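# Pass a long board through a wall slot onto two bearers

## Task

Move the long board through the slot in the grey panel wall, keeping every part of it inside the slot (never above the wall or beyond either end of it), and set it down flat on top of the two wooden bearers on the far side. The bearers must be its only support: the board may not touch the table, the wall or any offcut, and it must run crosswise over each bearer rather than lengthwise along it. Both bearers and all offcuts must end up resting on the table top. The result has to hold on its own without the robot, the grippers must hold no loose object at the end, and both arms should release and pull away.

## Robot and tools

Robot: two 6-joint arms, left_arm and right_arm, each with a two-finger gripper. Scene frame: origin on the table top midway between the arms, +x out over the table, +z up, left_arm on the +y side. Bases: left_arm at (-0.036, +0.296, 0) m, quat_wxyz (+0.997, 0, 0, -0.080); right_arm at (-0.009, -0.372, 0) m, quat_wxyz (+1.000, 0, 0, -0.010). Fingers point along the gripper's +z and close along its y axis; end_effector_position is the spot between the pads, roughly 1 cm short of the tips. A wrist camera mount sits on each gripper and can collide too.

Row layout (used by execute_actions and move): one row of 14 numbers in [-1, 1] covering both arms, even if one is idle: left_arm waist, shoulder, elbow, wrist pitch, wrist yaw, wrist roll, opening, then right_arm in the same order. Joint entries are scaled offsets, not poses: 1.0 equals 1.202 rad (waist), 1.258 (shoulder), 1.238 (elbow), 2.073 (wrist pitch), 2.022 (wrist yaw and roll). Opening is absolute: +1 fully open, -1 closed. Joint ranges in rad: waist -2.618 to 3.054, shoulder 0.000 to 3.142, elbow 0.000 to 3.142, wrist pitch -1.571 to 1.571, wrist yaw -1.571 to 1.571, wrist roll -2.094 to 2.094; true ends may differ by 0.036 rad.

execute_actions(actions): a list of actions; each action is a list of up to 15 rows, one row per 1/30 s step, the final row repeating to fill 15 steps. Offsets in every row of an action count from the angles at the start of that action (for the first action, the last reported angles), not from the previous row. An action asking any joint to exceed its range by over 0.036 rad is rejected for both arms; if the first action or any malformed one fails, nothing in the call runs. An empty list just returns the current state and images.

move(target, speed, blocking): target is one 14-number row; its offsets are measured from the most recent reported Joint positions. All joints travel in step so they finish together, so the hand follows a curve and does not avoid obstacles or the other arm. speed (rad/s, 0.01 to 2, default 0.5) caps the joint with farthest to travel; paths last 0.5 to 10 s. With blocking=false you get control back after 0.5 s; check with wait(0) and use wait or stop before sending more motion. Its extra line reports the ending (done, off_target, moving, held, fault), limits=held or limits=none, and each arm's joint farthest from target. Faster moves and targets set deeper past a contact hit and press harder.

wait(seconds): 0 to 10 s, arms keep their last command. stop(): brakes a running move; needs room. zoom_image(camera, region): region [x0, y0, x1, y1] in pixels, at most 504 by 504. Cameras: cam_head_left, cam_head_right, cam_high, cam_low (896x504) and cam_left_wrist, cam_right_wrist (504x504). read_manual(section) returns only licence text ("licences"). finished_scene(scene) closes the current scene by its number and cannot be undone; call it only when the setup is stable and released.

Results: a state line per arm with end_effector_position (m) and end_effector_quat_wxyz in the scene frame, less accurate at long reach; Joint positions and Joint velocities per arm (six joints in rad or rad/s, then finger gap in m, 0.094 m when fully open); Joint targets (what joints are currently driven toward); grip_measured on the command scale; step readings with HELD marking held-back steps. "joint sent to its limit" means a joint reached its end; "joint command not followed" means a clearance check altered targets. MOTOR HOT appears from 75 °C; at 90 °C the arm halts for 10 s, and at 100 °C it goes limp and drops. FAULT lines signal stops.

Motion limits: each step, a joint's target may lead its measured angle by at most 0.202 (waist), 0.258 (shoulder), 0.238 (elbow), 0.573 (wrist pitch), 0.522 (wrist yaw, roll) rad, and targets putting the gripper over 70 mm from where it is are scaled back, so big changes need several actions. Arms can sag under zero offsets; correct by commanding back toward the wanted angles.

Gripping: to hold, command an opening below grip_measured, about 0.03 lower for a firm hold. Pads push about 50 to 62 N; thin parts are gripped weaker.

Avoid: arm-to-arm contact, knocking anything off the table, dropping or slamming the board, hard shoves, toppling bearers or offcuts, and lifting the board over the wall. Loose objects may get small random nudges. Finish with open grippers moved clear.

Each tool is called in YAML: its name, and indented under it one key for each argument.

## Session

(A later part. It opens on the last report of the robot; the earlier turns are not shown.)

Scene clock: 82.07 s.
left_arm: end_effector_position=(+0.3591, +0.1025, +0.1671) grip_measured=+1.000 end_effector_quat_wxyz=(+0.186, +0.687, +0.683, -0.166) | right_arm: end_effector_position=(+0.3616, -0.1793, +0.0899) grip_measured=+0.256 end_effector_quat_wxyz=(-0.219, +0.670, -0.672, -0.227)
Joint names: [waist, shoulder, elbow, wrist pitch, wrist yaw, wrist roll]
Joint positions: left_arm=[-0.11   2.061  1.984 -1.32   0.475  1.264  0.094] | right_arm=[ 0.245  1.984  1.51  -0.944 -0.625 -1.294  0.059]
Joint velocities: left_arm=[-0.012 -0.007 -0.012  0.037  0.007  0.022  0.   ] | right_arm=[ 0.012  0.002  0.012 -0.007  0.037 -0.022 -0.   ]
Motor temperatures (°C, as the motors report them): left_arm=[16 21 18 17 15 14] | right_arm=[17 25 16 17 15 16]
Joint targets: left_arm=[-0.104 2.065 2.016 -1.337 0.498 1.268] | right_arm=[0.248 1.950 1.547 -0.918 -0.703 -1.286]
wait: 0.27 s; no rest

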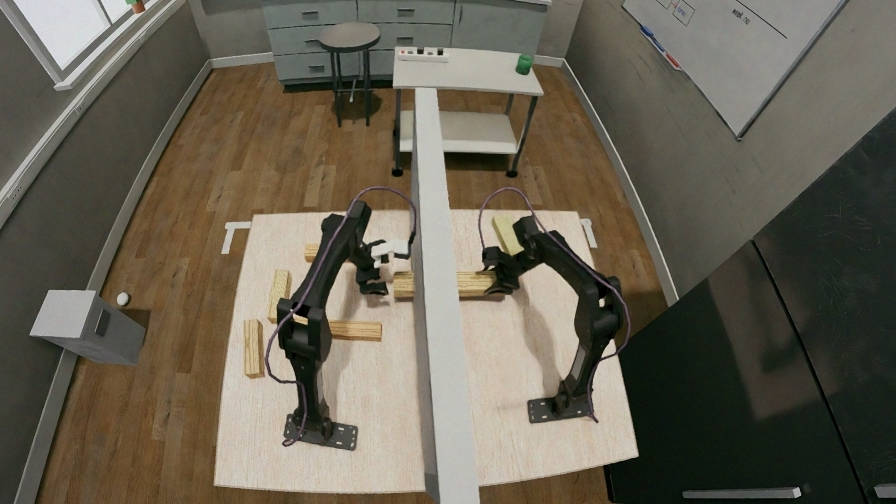

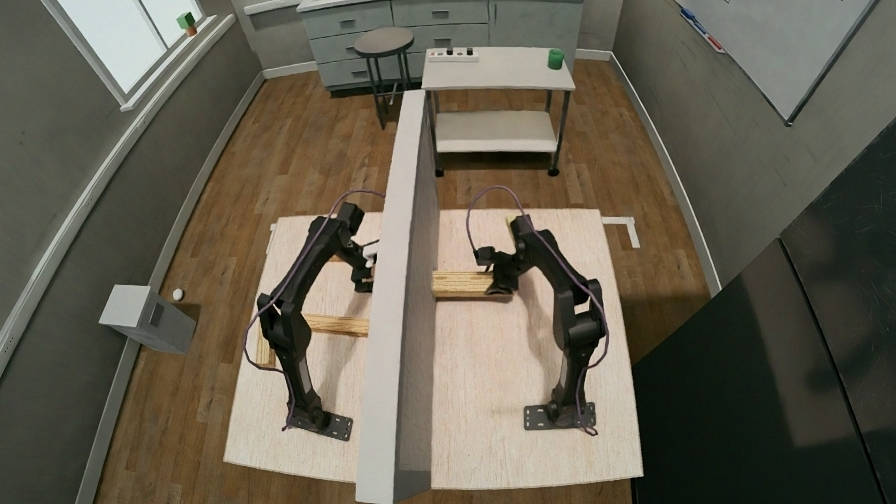

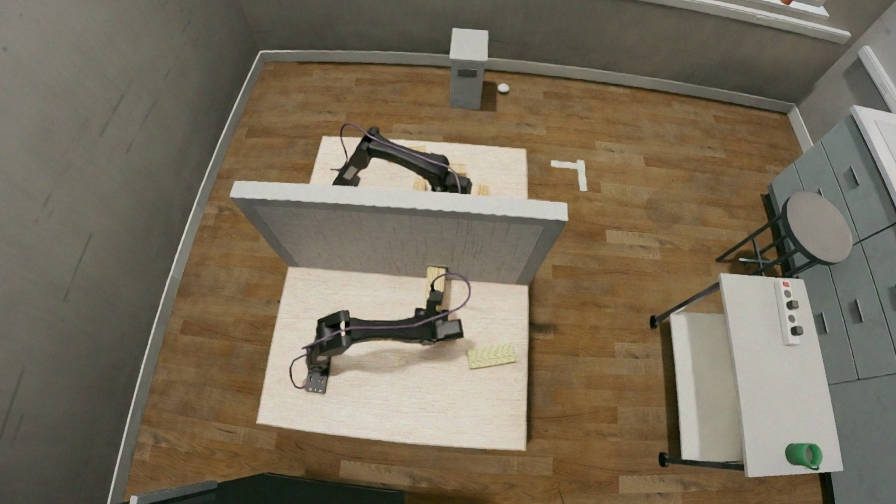

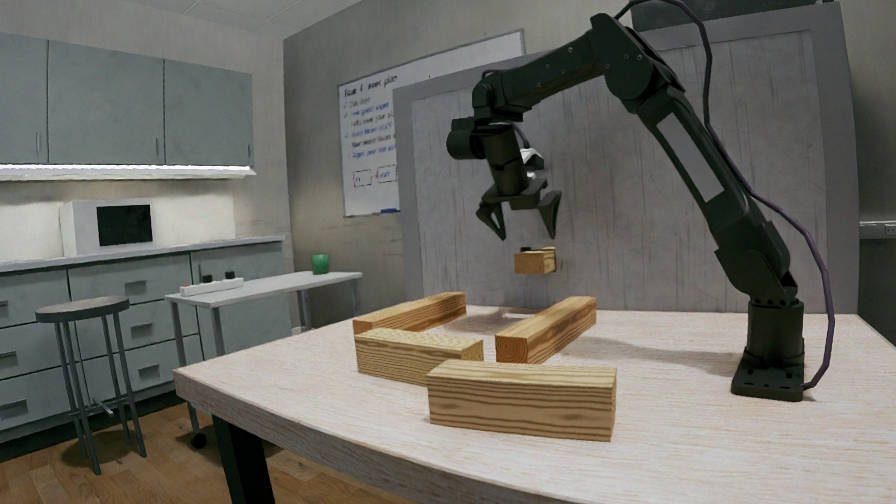

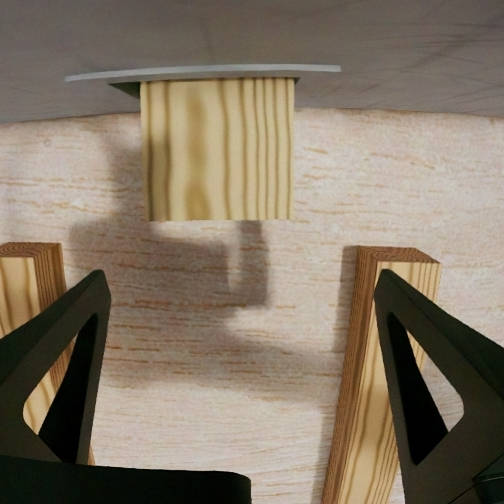

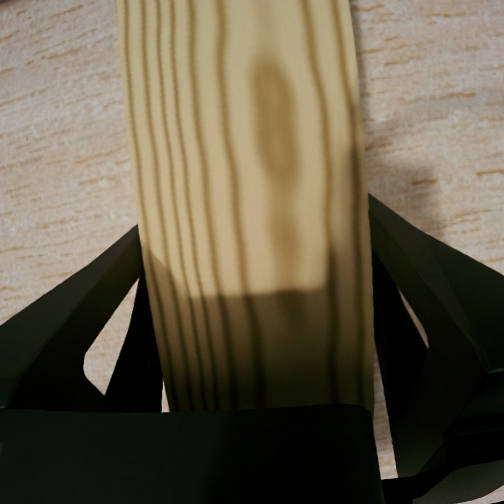

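execute_actions:
  actions:
    - [[0.005,0.003,0.026,-0.008,0.011,0.002,1.0,0.0083,-0.0222,0.0335,0.0153,-0.0375,0.0089,0.12],[0.005,0.003,0.026,-0.008,0.011,0.002,1.0,0.0141,-0.0175,0.0371,0.0181,-0.0364,0.0139,0.12],[0.005,0.003,0.026,-0.008,0.011,0.002,1.0,0.0198,-0.0127,0.0407,0.0209,-0.0353,0.0188,0.12],[0.005,0.003,0.026,-0.008,0.011,0.002,1.0,0.0256,-0.0079,0.0443,0.0237,-0.0342,0.0237,0.12],[0.005,0.003,0.026,-0.008,0.011,0.002,1.0,0.0314,-0.0032,0.0479,0.0265,-0.0332,0.0286,0.12],[0.005,0.003,0.026,-0.008,0.011,0.002,1.0,0.0372,0.0016,0.0514,0.0294,-0.0321,0.0336,0.12],[0.005,0.003,0.026,-0.008,0.011,0.002,1.0,0.0430,0.0064,0.0550,0.0322,-0.0310,0.0385,0.12],[0.005,0.003,0.026,-0.008,0.011,0.002,1.0,0.0487,0.0112,0.0586,0.0350,-0.0299,0.0434,0.12],[0.005,0.003,0.026,-0.008,0.011,0.002,1.0,0.0545,0.0159,0.0622,0.0378,-0.0288,0.0483,0.12],[0.005,0.003,0.026,-0.008,0.011,0.002,1.0,0.0603,0.0207,0.0658,0.0406,-0.0277,0.0533,0.12],[0.005,0.003,0.026,-0.008,0.011,0.002,1.0,0.0661,0.0207,0.0658,0.0434,-0.0277,0.0582,0.12],[0.005,0.003,0.026,-0.008,0.011,0.002,1.0,0.0718,0.0207,0.0658,0.0462,-0.0277,0.0631,0.12],[0.005,0.003,0.026,-0.008,0.011,0.002,1.0,0.0776,0.0207,0.0658,0.0462,-0.0277,0.0631,0.12],[0.005,0.003,0.026,-0.008,0.011,0.002,1.0,0.0834,0.0207,0.0658,0.0462,-0.0277,0.0631,0.12],[0.005,0.003,0.026,-0.008,0.011,0.002,1.0,0.0834,0.0207,0.0658,0.0462,-0.0277,0.0631,0.12]]

wait:
  seconds: 0.3

Scene clock: 84.00 s.
left_arm: end_effector_position=(+0.3591, +0.1025, +0.1671) grip_measured=+1.000 end_effector_quat_wxyz=(+0.186, +0.687, +0.683, -0.166) | right_arm: end_effector_position=(+0.3655, -0.1433, +0.0888) grip_measured=+0.256 end_effector_quat_wxyz=(-0.222, +0.670, -0.671, -0.226)
Joint names: [waist, shoulder, elbow, wrist pitch, wrist yaw, wrist roll]
Joint positions: left_arm=[-0.11   2.061  1.984 -1.32   0.475  1.264  0.094] | right_arm=[ 0.331  2.016  1.547 -0.882 -0.612 -1.19   0.059]
Joint velocities: left_arm=[-0.002  0.002 -0.002  0.007 -0.007  0.037  0.   ] | right_arm=[ 0.144  0.007  0.017  0.095  0.022  0.139 -0.001]
Motor temperatures (°C, as the motors report them): left_arm=[16 21 18 17 15 14] | right_arm=[17 25 16 17 15 16]
Joint targets: left_arm=[-0.104 2.065 2.016 -1.337 0.498 1.268] | right_arm=[0.346 2.010 1.592 -0.848 -0.681 -1.166]
Step readings (joint positions):
0: left_arm=[-0.110 2.061 1.984 -1.320 0.475 1.264] | right_arm=[0.245 1.984 1.510 -0.943 -0.625 -1.291]
1: left_arm=[-0.110 2.061 1.984 -1.320 0.475 1.264] | right_arm=[0.245 1.984 1.510 -0.943 -0.625 -1.289]
2: left_arm=[-0.110 2.061 1.984 -1.320 0.475 1.264] | right_arm=[0.246 1.984 1.510 -0.942 -0.624 -1.286]
4: left_arm=[-0.110 2.061 1.984 -1.320 0.475 1.264] | right_arm=[0.251 1.984 1.510 -0.936 -0.620 -1.275]
8: left_arm=[-0.110 2.061 1.984 -1.320 0.475 1.264] | right_arm=[0.278 1.992 1.528 -0.923 -0.613 -1.245]
15: Joint positions above

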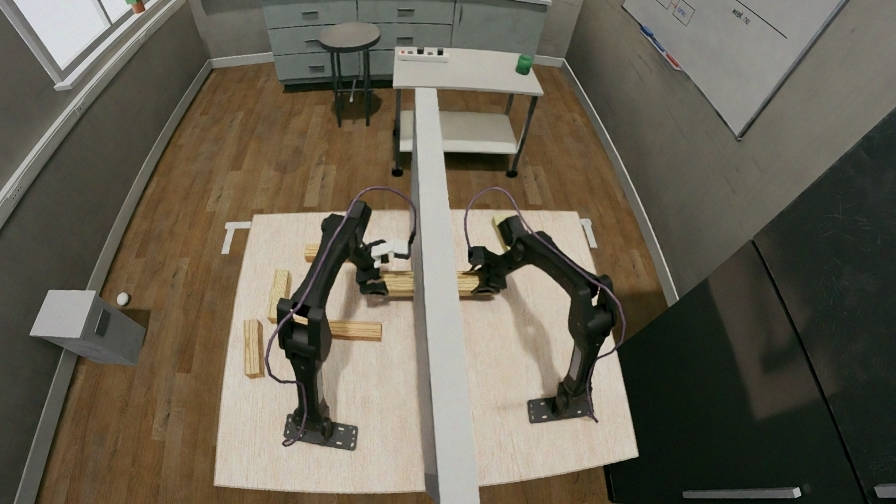

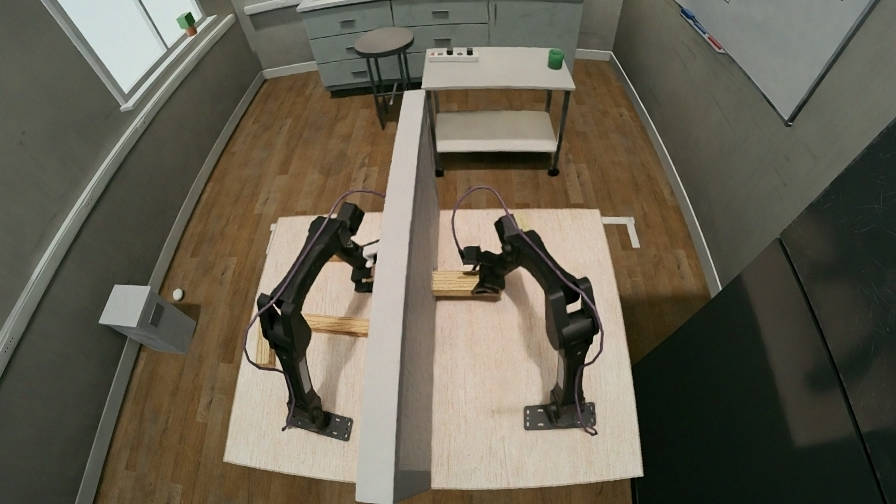

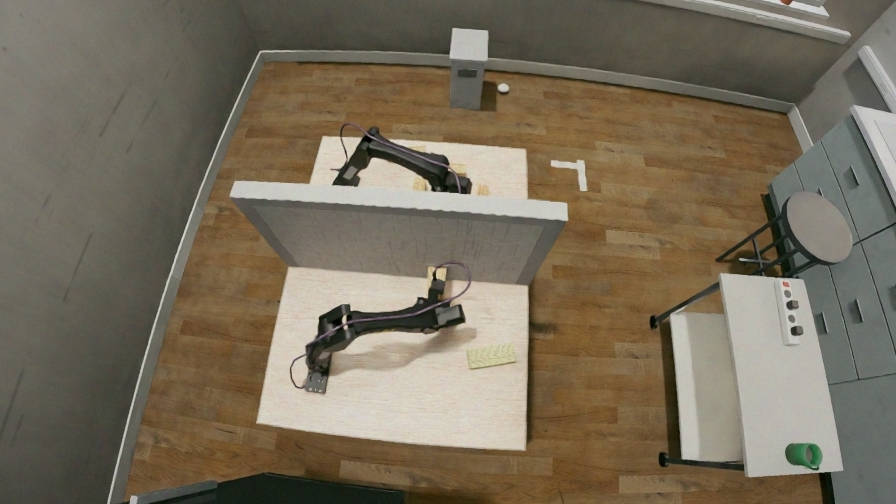

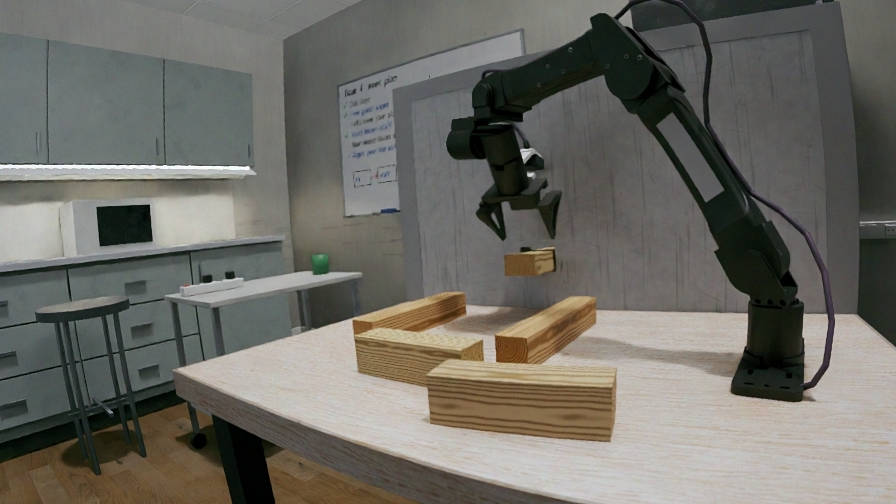

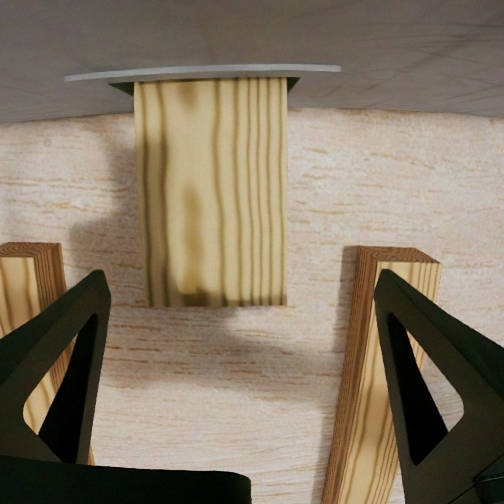

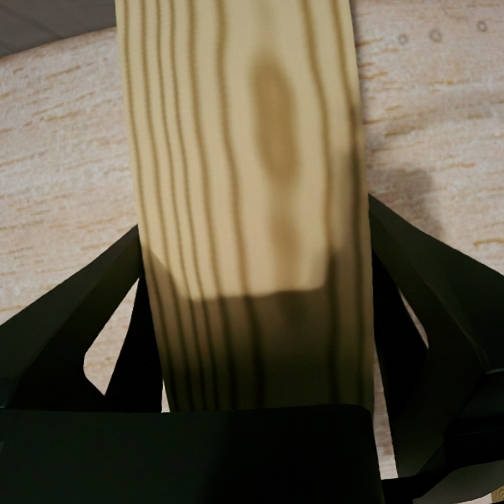

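Scene clock: 84.30 s.
left_arm: end_effector_position=(+0.3591, +0.1025, +0.1671) grip_measured=+1.000 end_effector_quat_wxyz=(+0.186, +0.687, +0.683, -0.166) | right_arm: end_effector_position=(+0.3640, -0.1393, +0.0890) grip_measured=+0.256 end_effector_quat_wxyz=(-0.221, +0.669, -0.672, -0.228)
Joint names: [waist, shoulder, elbow, wrist pitch, wrist yaw, wrist roll]
Joint positions: left_arm=[-0.11   2.061  1.984 -1.32   0.475  1.264  0.094] | right_arm=[ 0.341  2.016  1.547 -0.878 -0.612 -1.176  0.059]
Joint velocities: left_arm=[-0.012  0.007 -0.002  0.007  0.037  0.037  0.   ] | right_arm=[-0.002 -0.002 -0.017  0.007 -0.007  0.022  0.   ]
Motor temperatures (°C, as the motors report them): left_arm=[16 21 18 17 15 14] | right_arm=[17 25 16 18 15 16]
Joint targets: left_arm=[-0.104 2.065 2.016 -1.337 0.498 1.268] | right_arm=[0.346 2.010 1.592 -0.848 -0.681 -1.166]
wait: 0.30 s; no rest

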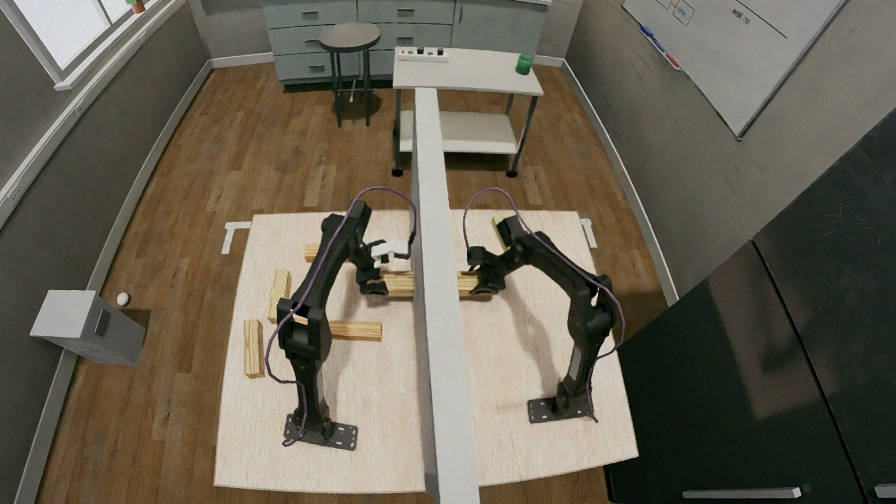

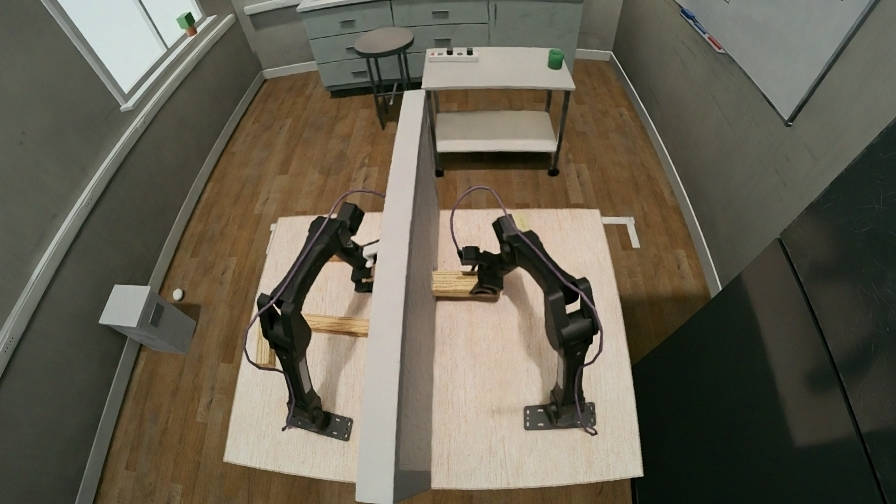

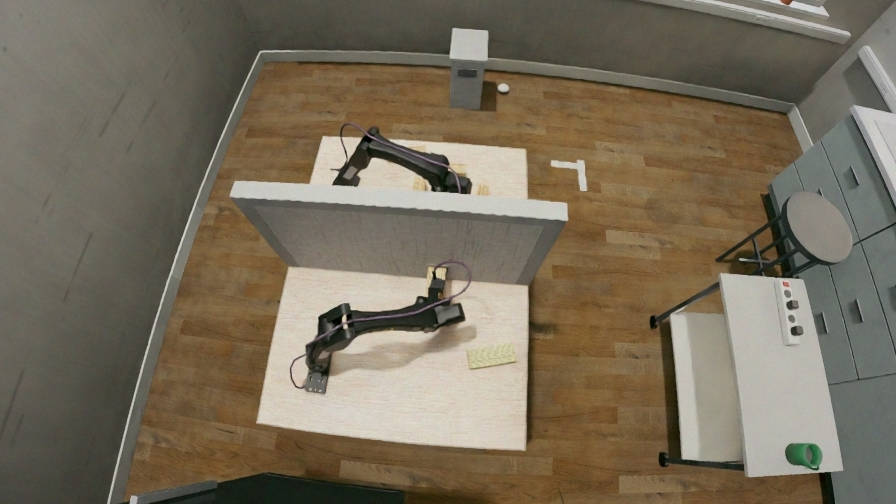

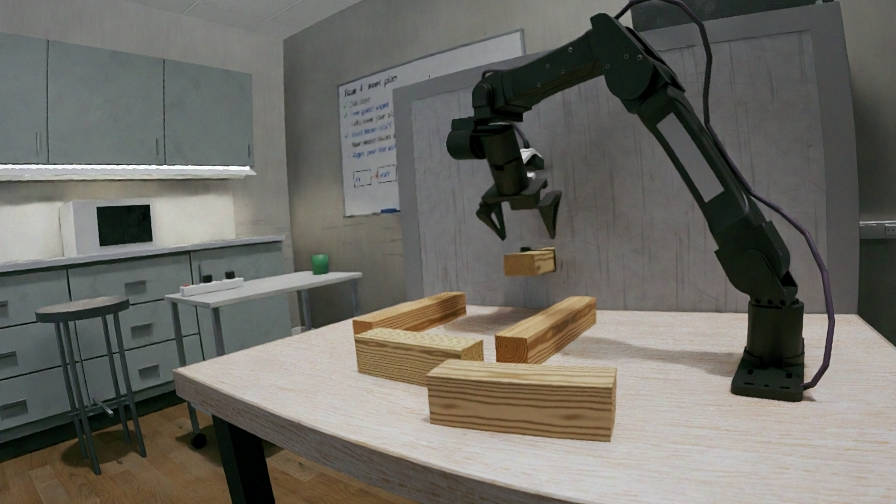

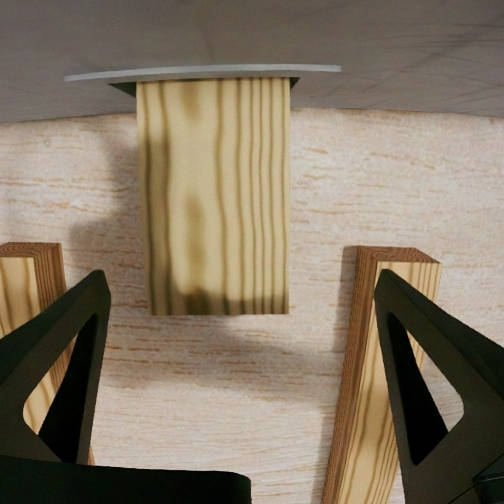

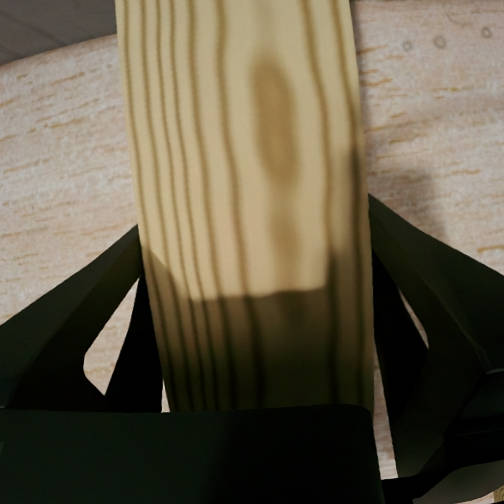

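zoom_image:
  camera: "cam_low"
  region: [460, 220, 620, 320]

zoom_image:
  camera: "cam_head_right"
  region: [400, 220, 560, 320]

Region (460, 220, 620, 320) of cam_low's 896x504 image, scaled by 3.150, with more detail than that image has; it fills the top 315 rows of this view, and the rest is white.

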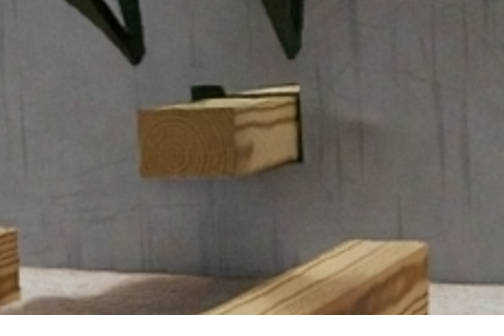

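Region (400, 220, 560, 320) of cam_head_right's 896x504 image, scaled by 3.150, with more detail than that image has; it fills the top 315 rows of this view, and the rest is white.

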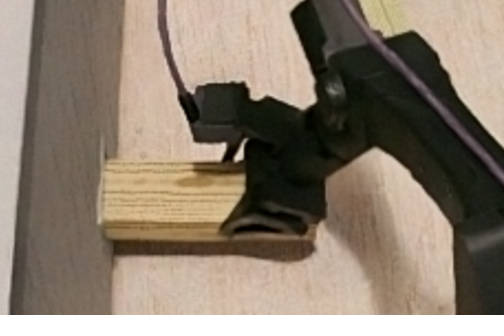

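execute_actions:
  actions:
    - [[0.005,0.003,0.026,-0.008,0.011,0.002,1.0,0.0103,-0.0010,0.0436,0.0162,-0.0327,0.0098,0.12],[0.005,0.003,0.026,-0.008,0.011,0.002,1.0,0.0164,0.0029,0.0509,0.0178,-0.0313,0.0146,0.12],[0.005,0.003,0.026,-0.008,0.011,0.002,1.0,0.0225,0.0067,0.0581,0.0195,-0.0299,0.0195,0.12],[0.005,0.003,0.026,-0.008,0.011,0.002,1.0,0.0286,0.0105,0.0654,0.0211,-0.0285,0.0244,0.12],[0.005,0.003,0.026,-0.008,0.011,0.002,1.0,0.0347,0.0144,0.0727,0.0228,-0.0271,0.0292,0.12],[0.005,0.003,0.026,-0.008,0.011,0.002,1.0,0.0408,0.0182,0.0800,0.0244,-0.0257,0.0341,0.12],[0.005,0.003,0.026,-0.008,0.011,0.002,1.0,0.0469,0.0221,0.0873,0.0261,-0.0242,0.0390,0.12],[0.005,0.003,0.026,-0.008,0.011,0.002,1.0,0.0531,0.0259,0.0945,0.0277,-0.0228,0.0438,0.12],[0.005,0.003,0.026,-0.008,0.011,0.002,1.0,0.0592,0.0297,0.1018,0.0294,-0.0214,0.0487,0.12],[0.005,0.003,0.026,-0.008,0.011,0.002,1.0,0.0653,0.0336,0.1091,0.0310,-0.0200,0.0536,0.12],[0.005,0.003,0.026,-0.008,0.011,0.002,1.0,0.0714,0.0374,0.1091,0.0327,-0.0186,0.0584,0.12],[0.005,0.003,0.026,-0.008,0.011,0.002,1.0,0.0775,0.0374,0.1091,0.0343,-0.0172,0.0633,0.12],[0.005,0.003,0.026,-0.008,0.011,0.002,1.0,0.0836,0.0374,0.1091,0.0343,-0.0172,0.0633,0.12],[0.005,0.003,0.026,-0.008,0.011,0.002,1.0,0.0897,0.0374,0.1091,0.0343,-0.0172,0.0633,0.12],[0.005,0.003,0.026,-0.008,0.011,0.002,1.0,0.0897,0.0374,0.1091,0.0343,-0.0172,0.0633,0.12]]

wait:
  seconds: 0.3

Scene clock: 86.90 s.
left_arm: end_effector_position=(+0.3590, +0.1025, +0.1670) grip_measured=+1.000 end_effector_quat_wxyz=(+0.185, +0.687, +0.683, -0.166) | right_arm: end_effector_position=(+0.3690, -0.0974, +0.0916) grip_measured=+0.256 end_effector_quat_wxyz=(-0.223, +0.672, -0.670, -0.224)
Joint names: [waist, shoulder, elbow, wrist pitch, wrist yaw, wrist roll]
Joint positions: left_arm=[-0.11   2.061  1.984 -1.32   0.475  1.264  0.094] | right_arm=[ 0.435  2.07   1.635 -0.846 -0.583 -1.072  0.059]
Joint velocities: left_arm=[-0.012 -0.007 -0.017 -0.022  0.081 -0.066  0.   ] | right_arm=[ 0.173  0.022 -0.022  0.022 -0.022  0.11  -0.   ]
Motor temperatures (°C, as the motors report them): left_arm=[16 21 18 17 15 14] | right_arm=[17 25 16 18 15 16]
Joint targets: left_arm=[-0.104 2.065 2.016 -1.337 0.498 1.268] | right_arm=[0.449 2.062 1.682 -0.807 -0.646 -1.048]
Step readings (joint positions):
0: left_arm=[-0.110 2.061 1.984 -1.320 0.475 1.264] | right_arm=[0.341 2.016 1.547 -0.878 -0.612 -1.175]
1: left_arm=[-0.110 2.061 1.984 -1.320 0.475 1.264] | right_arm=[0.342 2.016 1.547 -0.878 -0.612 -1.173]
2: left_arm=[-0.110 2.061 1.984 -1.320 0.475 1.264] | right_arm=[0.342 2.017 1.550 -0.879 -0.612 -1.170]
4: left_arm=[-0.110 2.061 1.984 -1.320 0.475 1.264] | right_arm=[0.349 2.025 1.565 -0.878 -0.606 -1.158]
8: left_arm=[-0.110 2.061 1.984 -1.320 0.475 1.264] | right_arm=[0.378 2.048 1.602 -0.867 -0.593 -1.126]
15: Joint positions above

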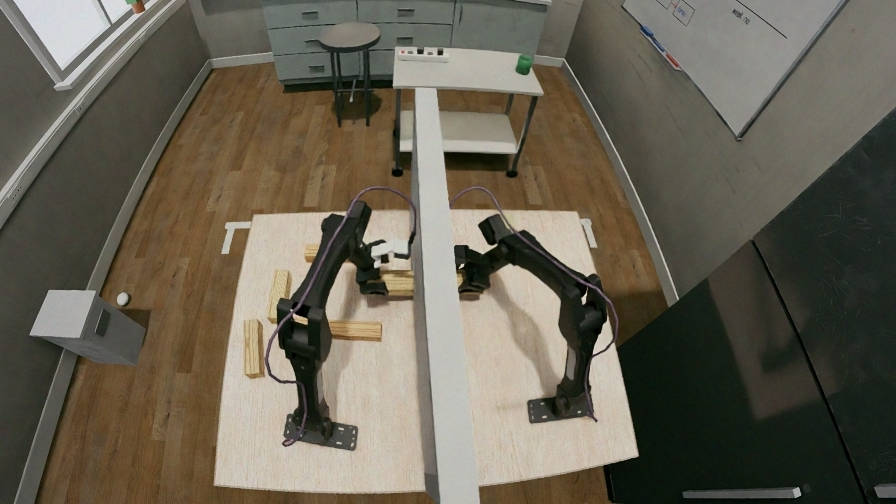

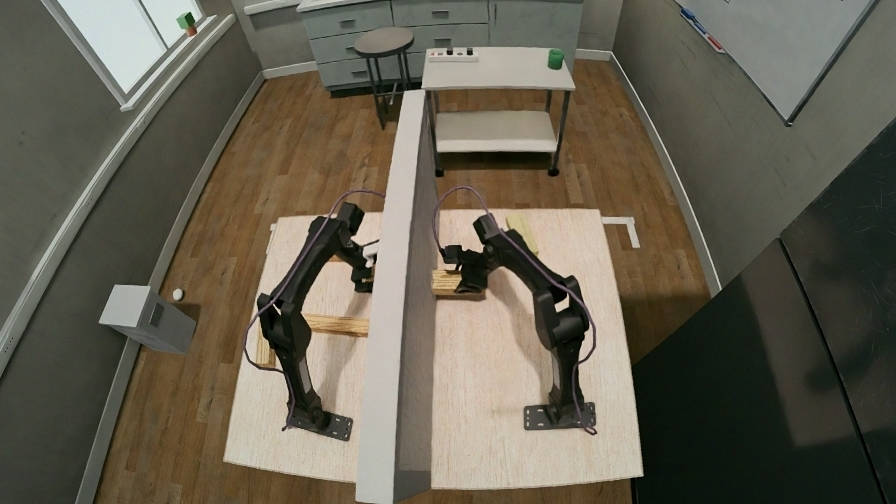

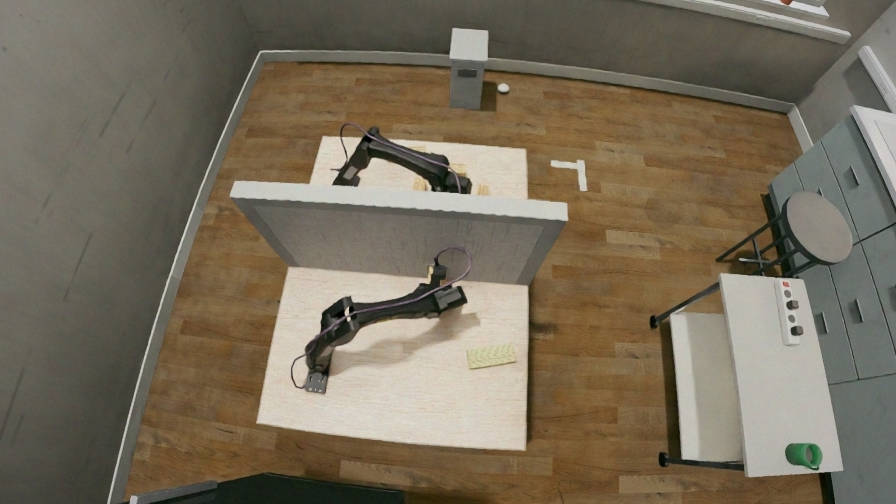

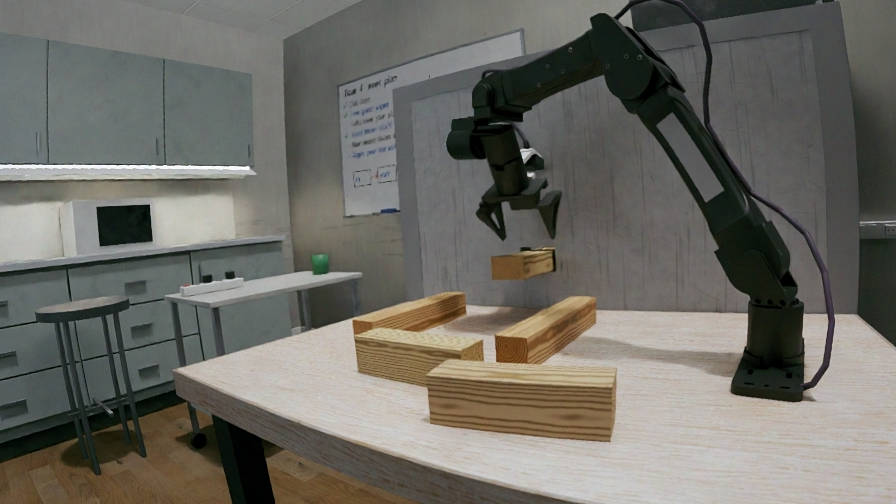

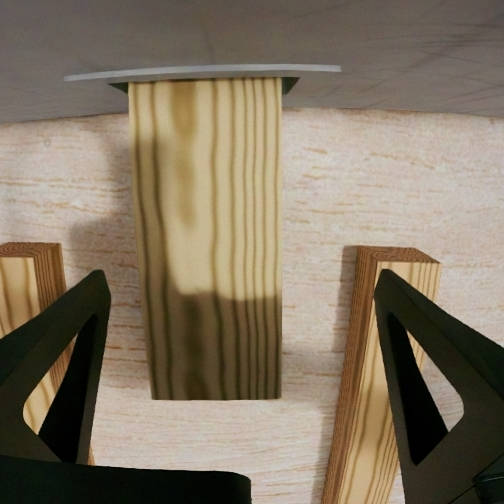

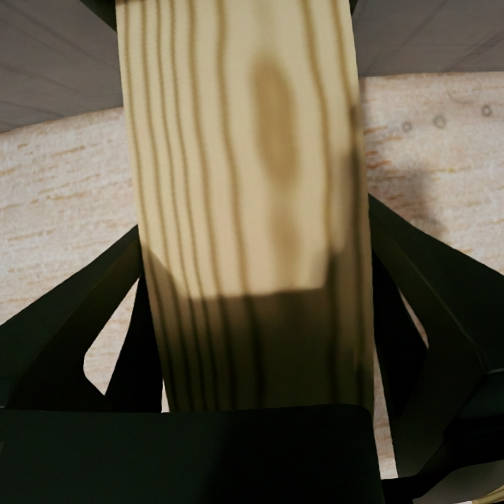

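Scene clock: 87.20 s.
left_arm: end_effector_position=(+0.3590, +0.1025, +0.1670) grip_measured=+1.000 end_effector_quat_wxyz=(+0.185, +0.687, +0.683, -0.166) | right_arm: end_effector_position=(+0.3657, -0.0928, +0.0913) grip_measured=+0.256 end_effector_quat_wxyz=(-0.219, +0.671, -0.671, -0.227)
Joint names: [waist, shoulder, elbow, wrist pitch, wrist yaw, wrist roll]
Joint positions: left_arm=[-0.11   2.061  1.984 -1.32   0.475  1.264  0.094] | right_arm=[ 0.448  2.071  1.635 -0.845 -0.583 -1.056  0.059]
Joint velocities: left_arm=[-0.012  0.002  0.007 -0.051 -0.022 -0.066  0.   ] | right_arm=[ 0.027 -0.002  0.007  0.022  0.022  0.081  0.001]
Motor temperatures (°C, as the motors report them): left_arm=[16 21 18 17 15 14] | right_arm=[17 25 16 18 15 16]
Joint targets: left_arm=[-0.104 2.065 2.016 -1.337 0.498 1.268] | right_arm=[0.449 2.063 1.682 -0.807 -0.647 -1.048]
wait: 0.30 s; no rest

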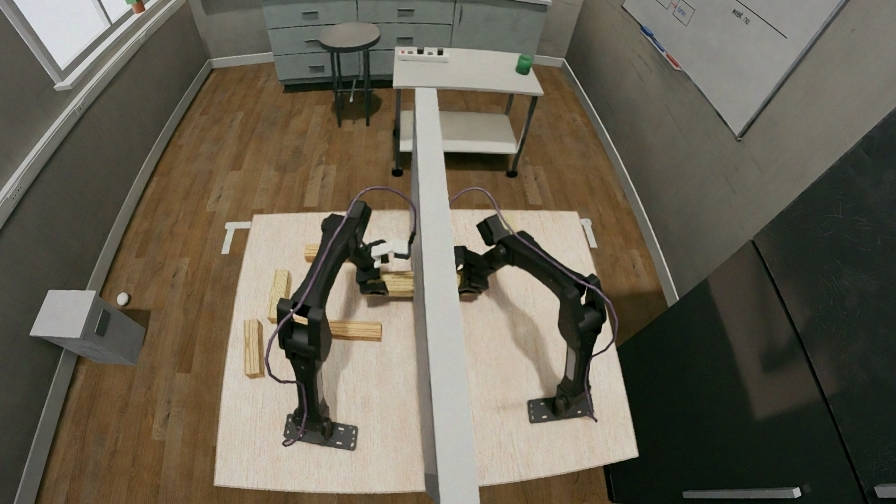

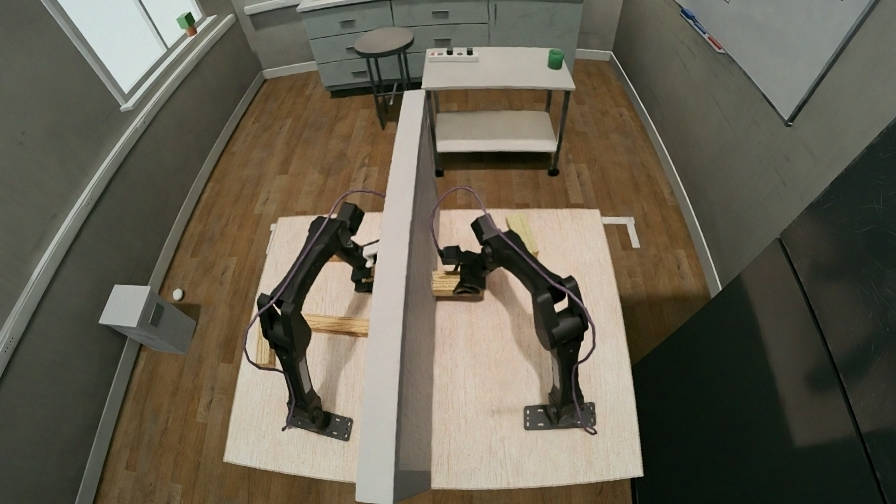

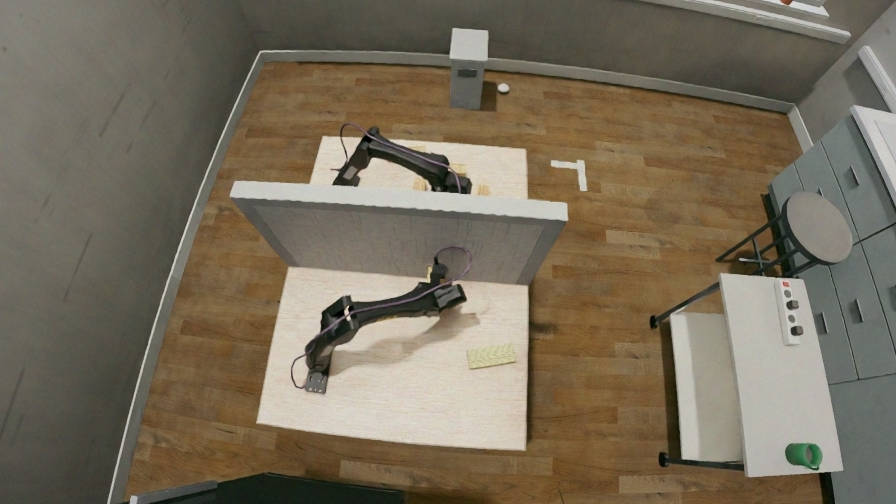

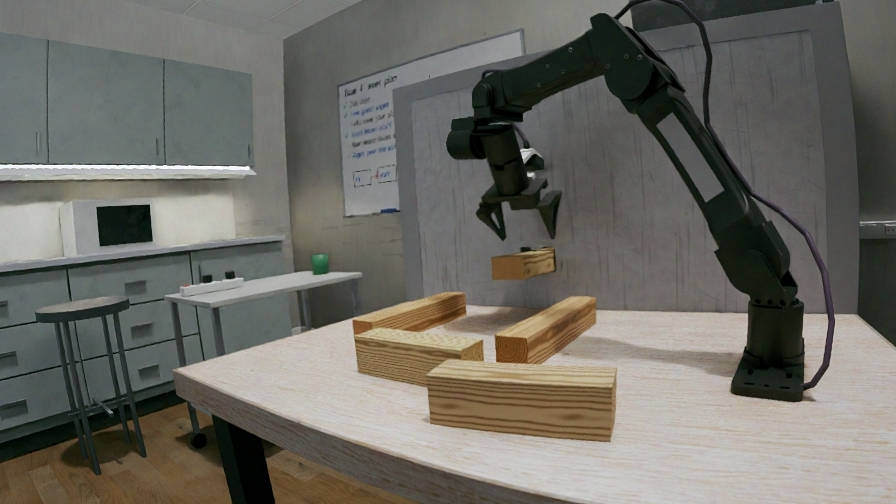

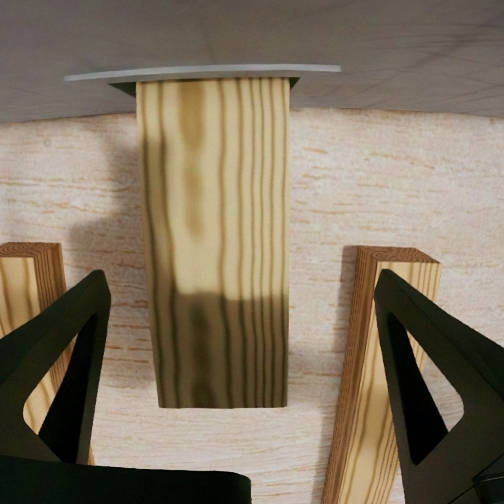

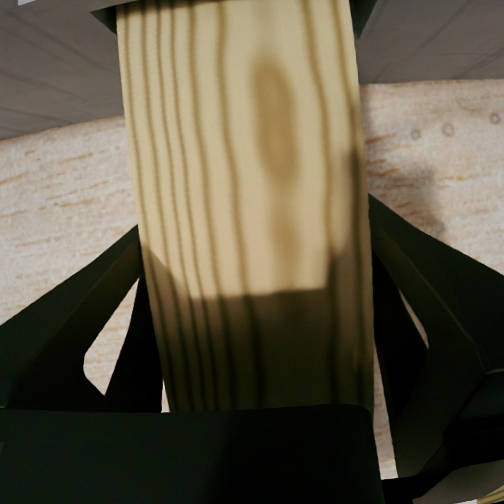

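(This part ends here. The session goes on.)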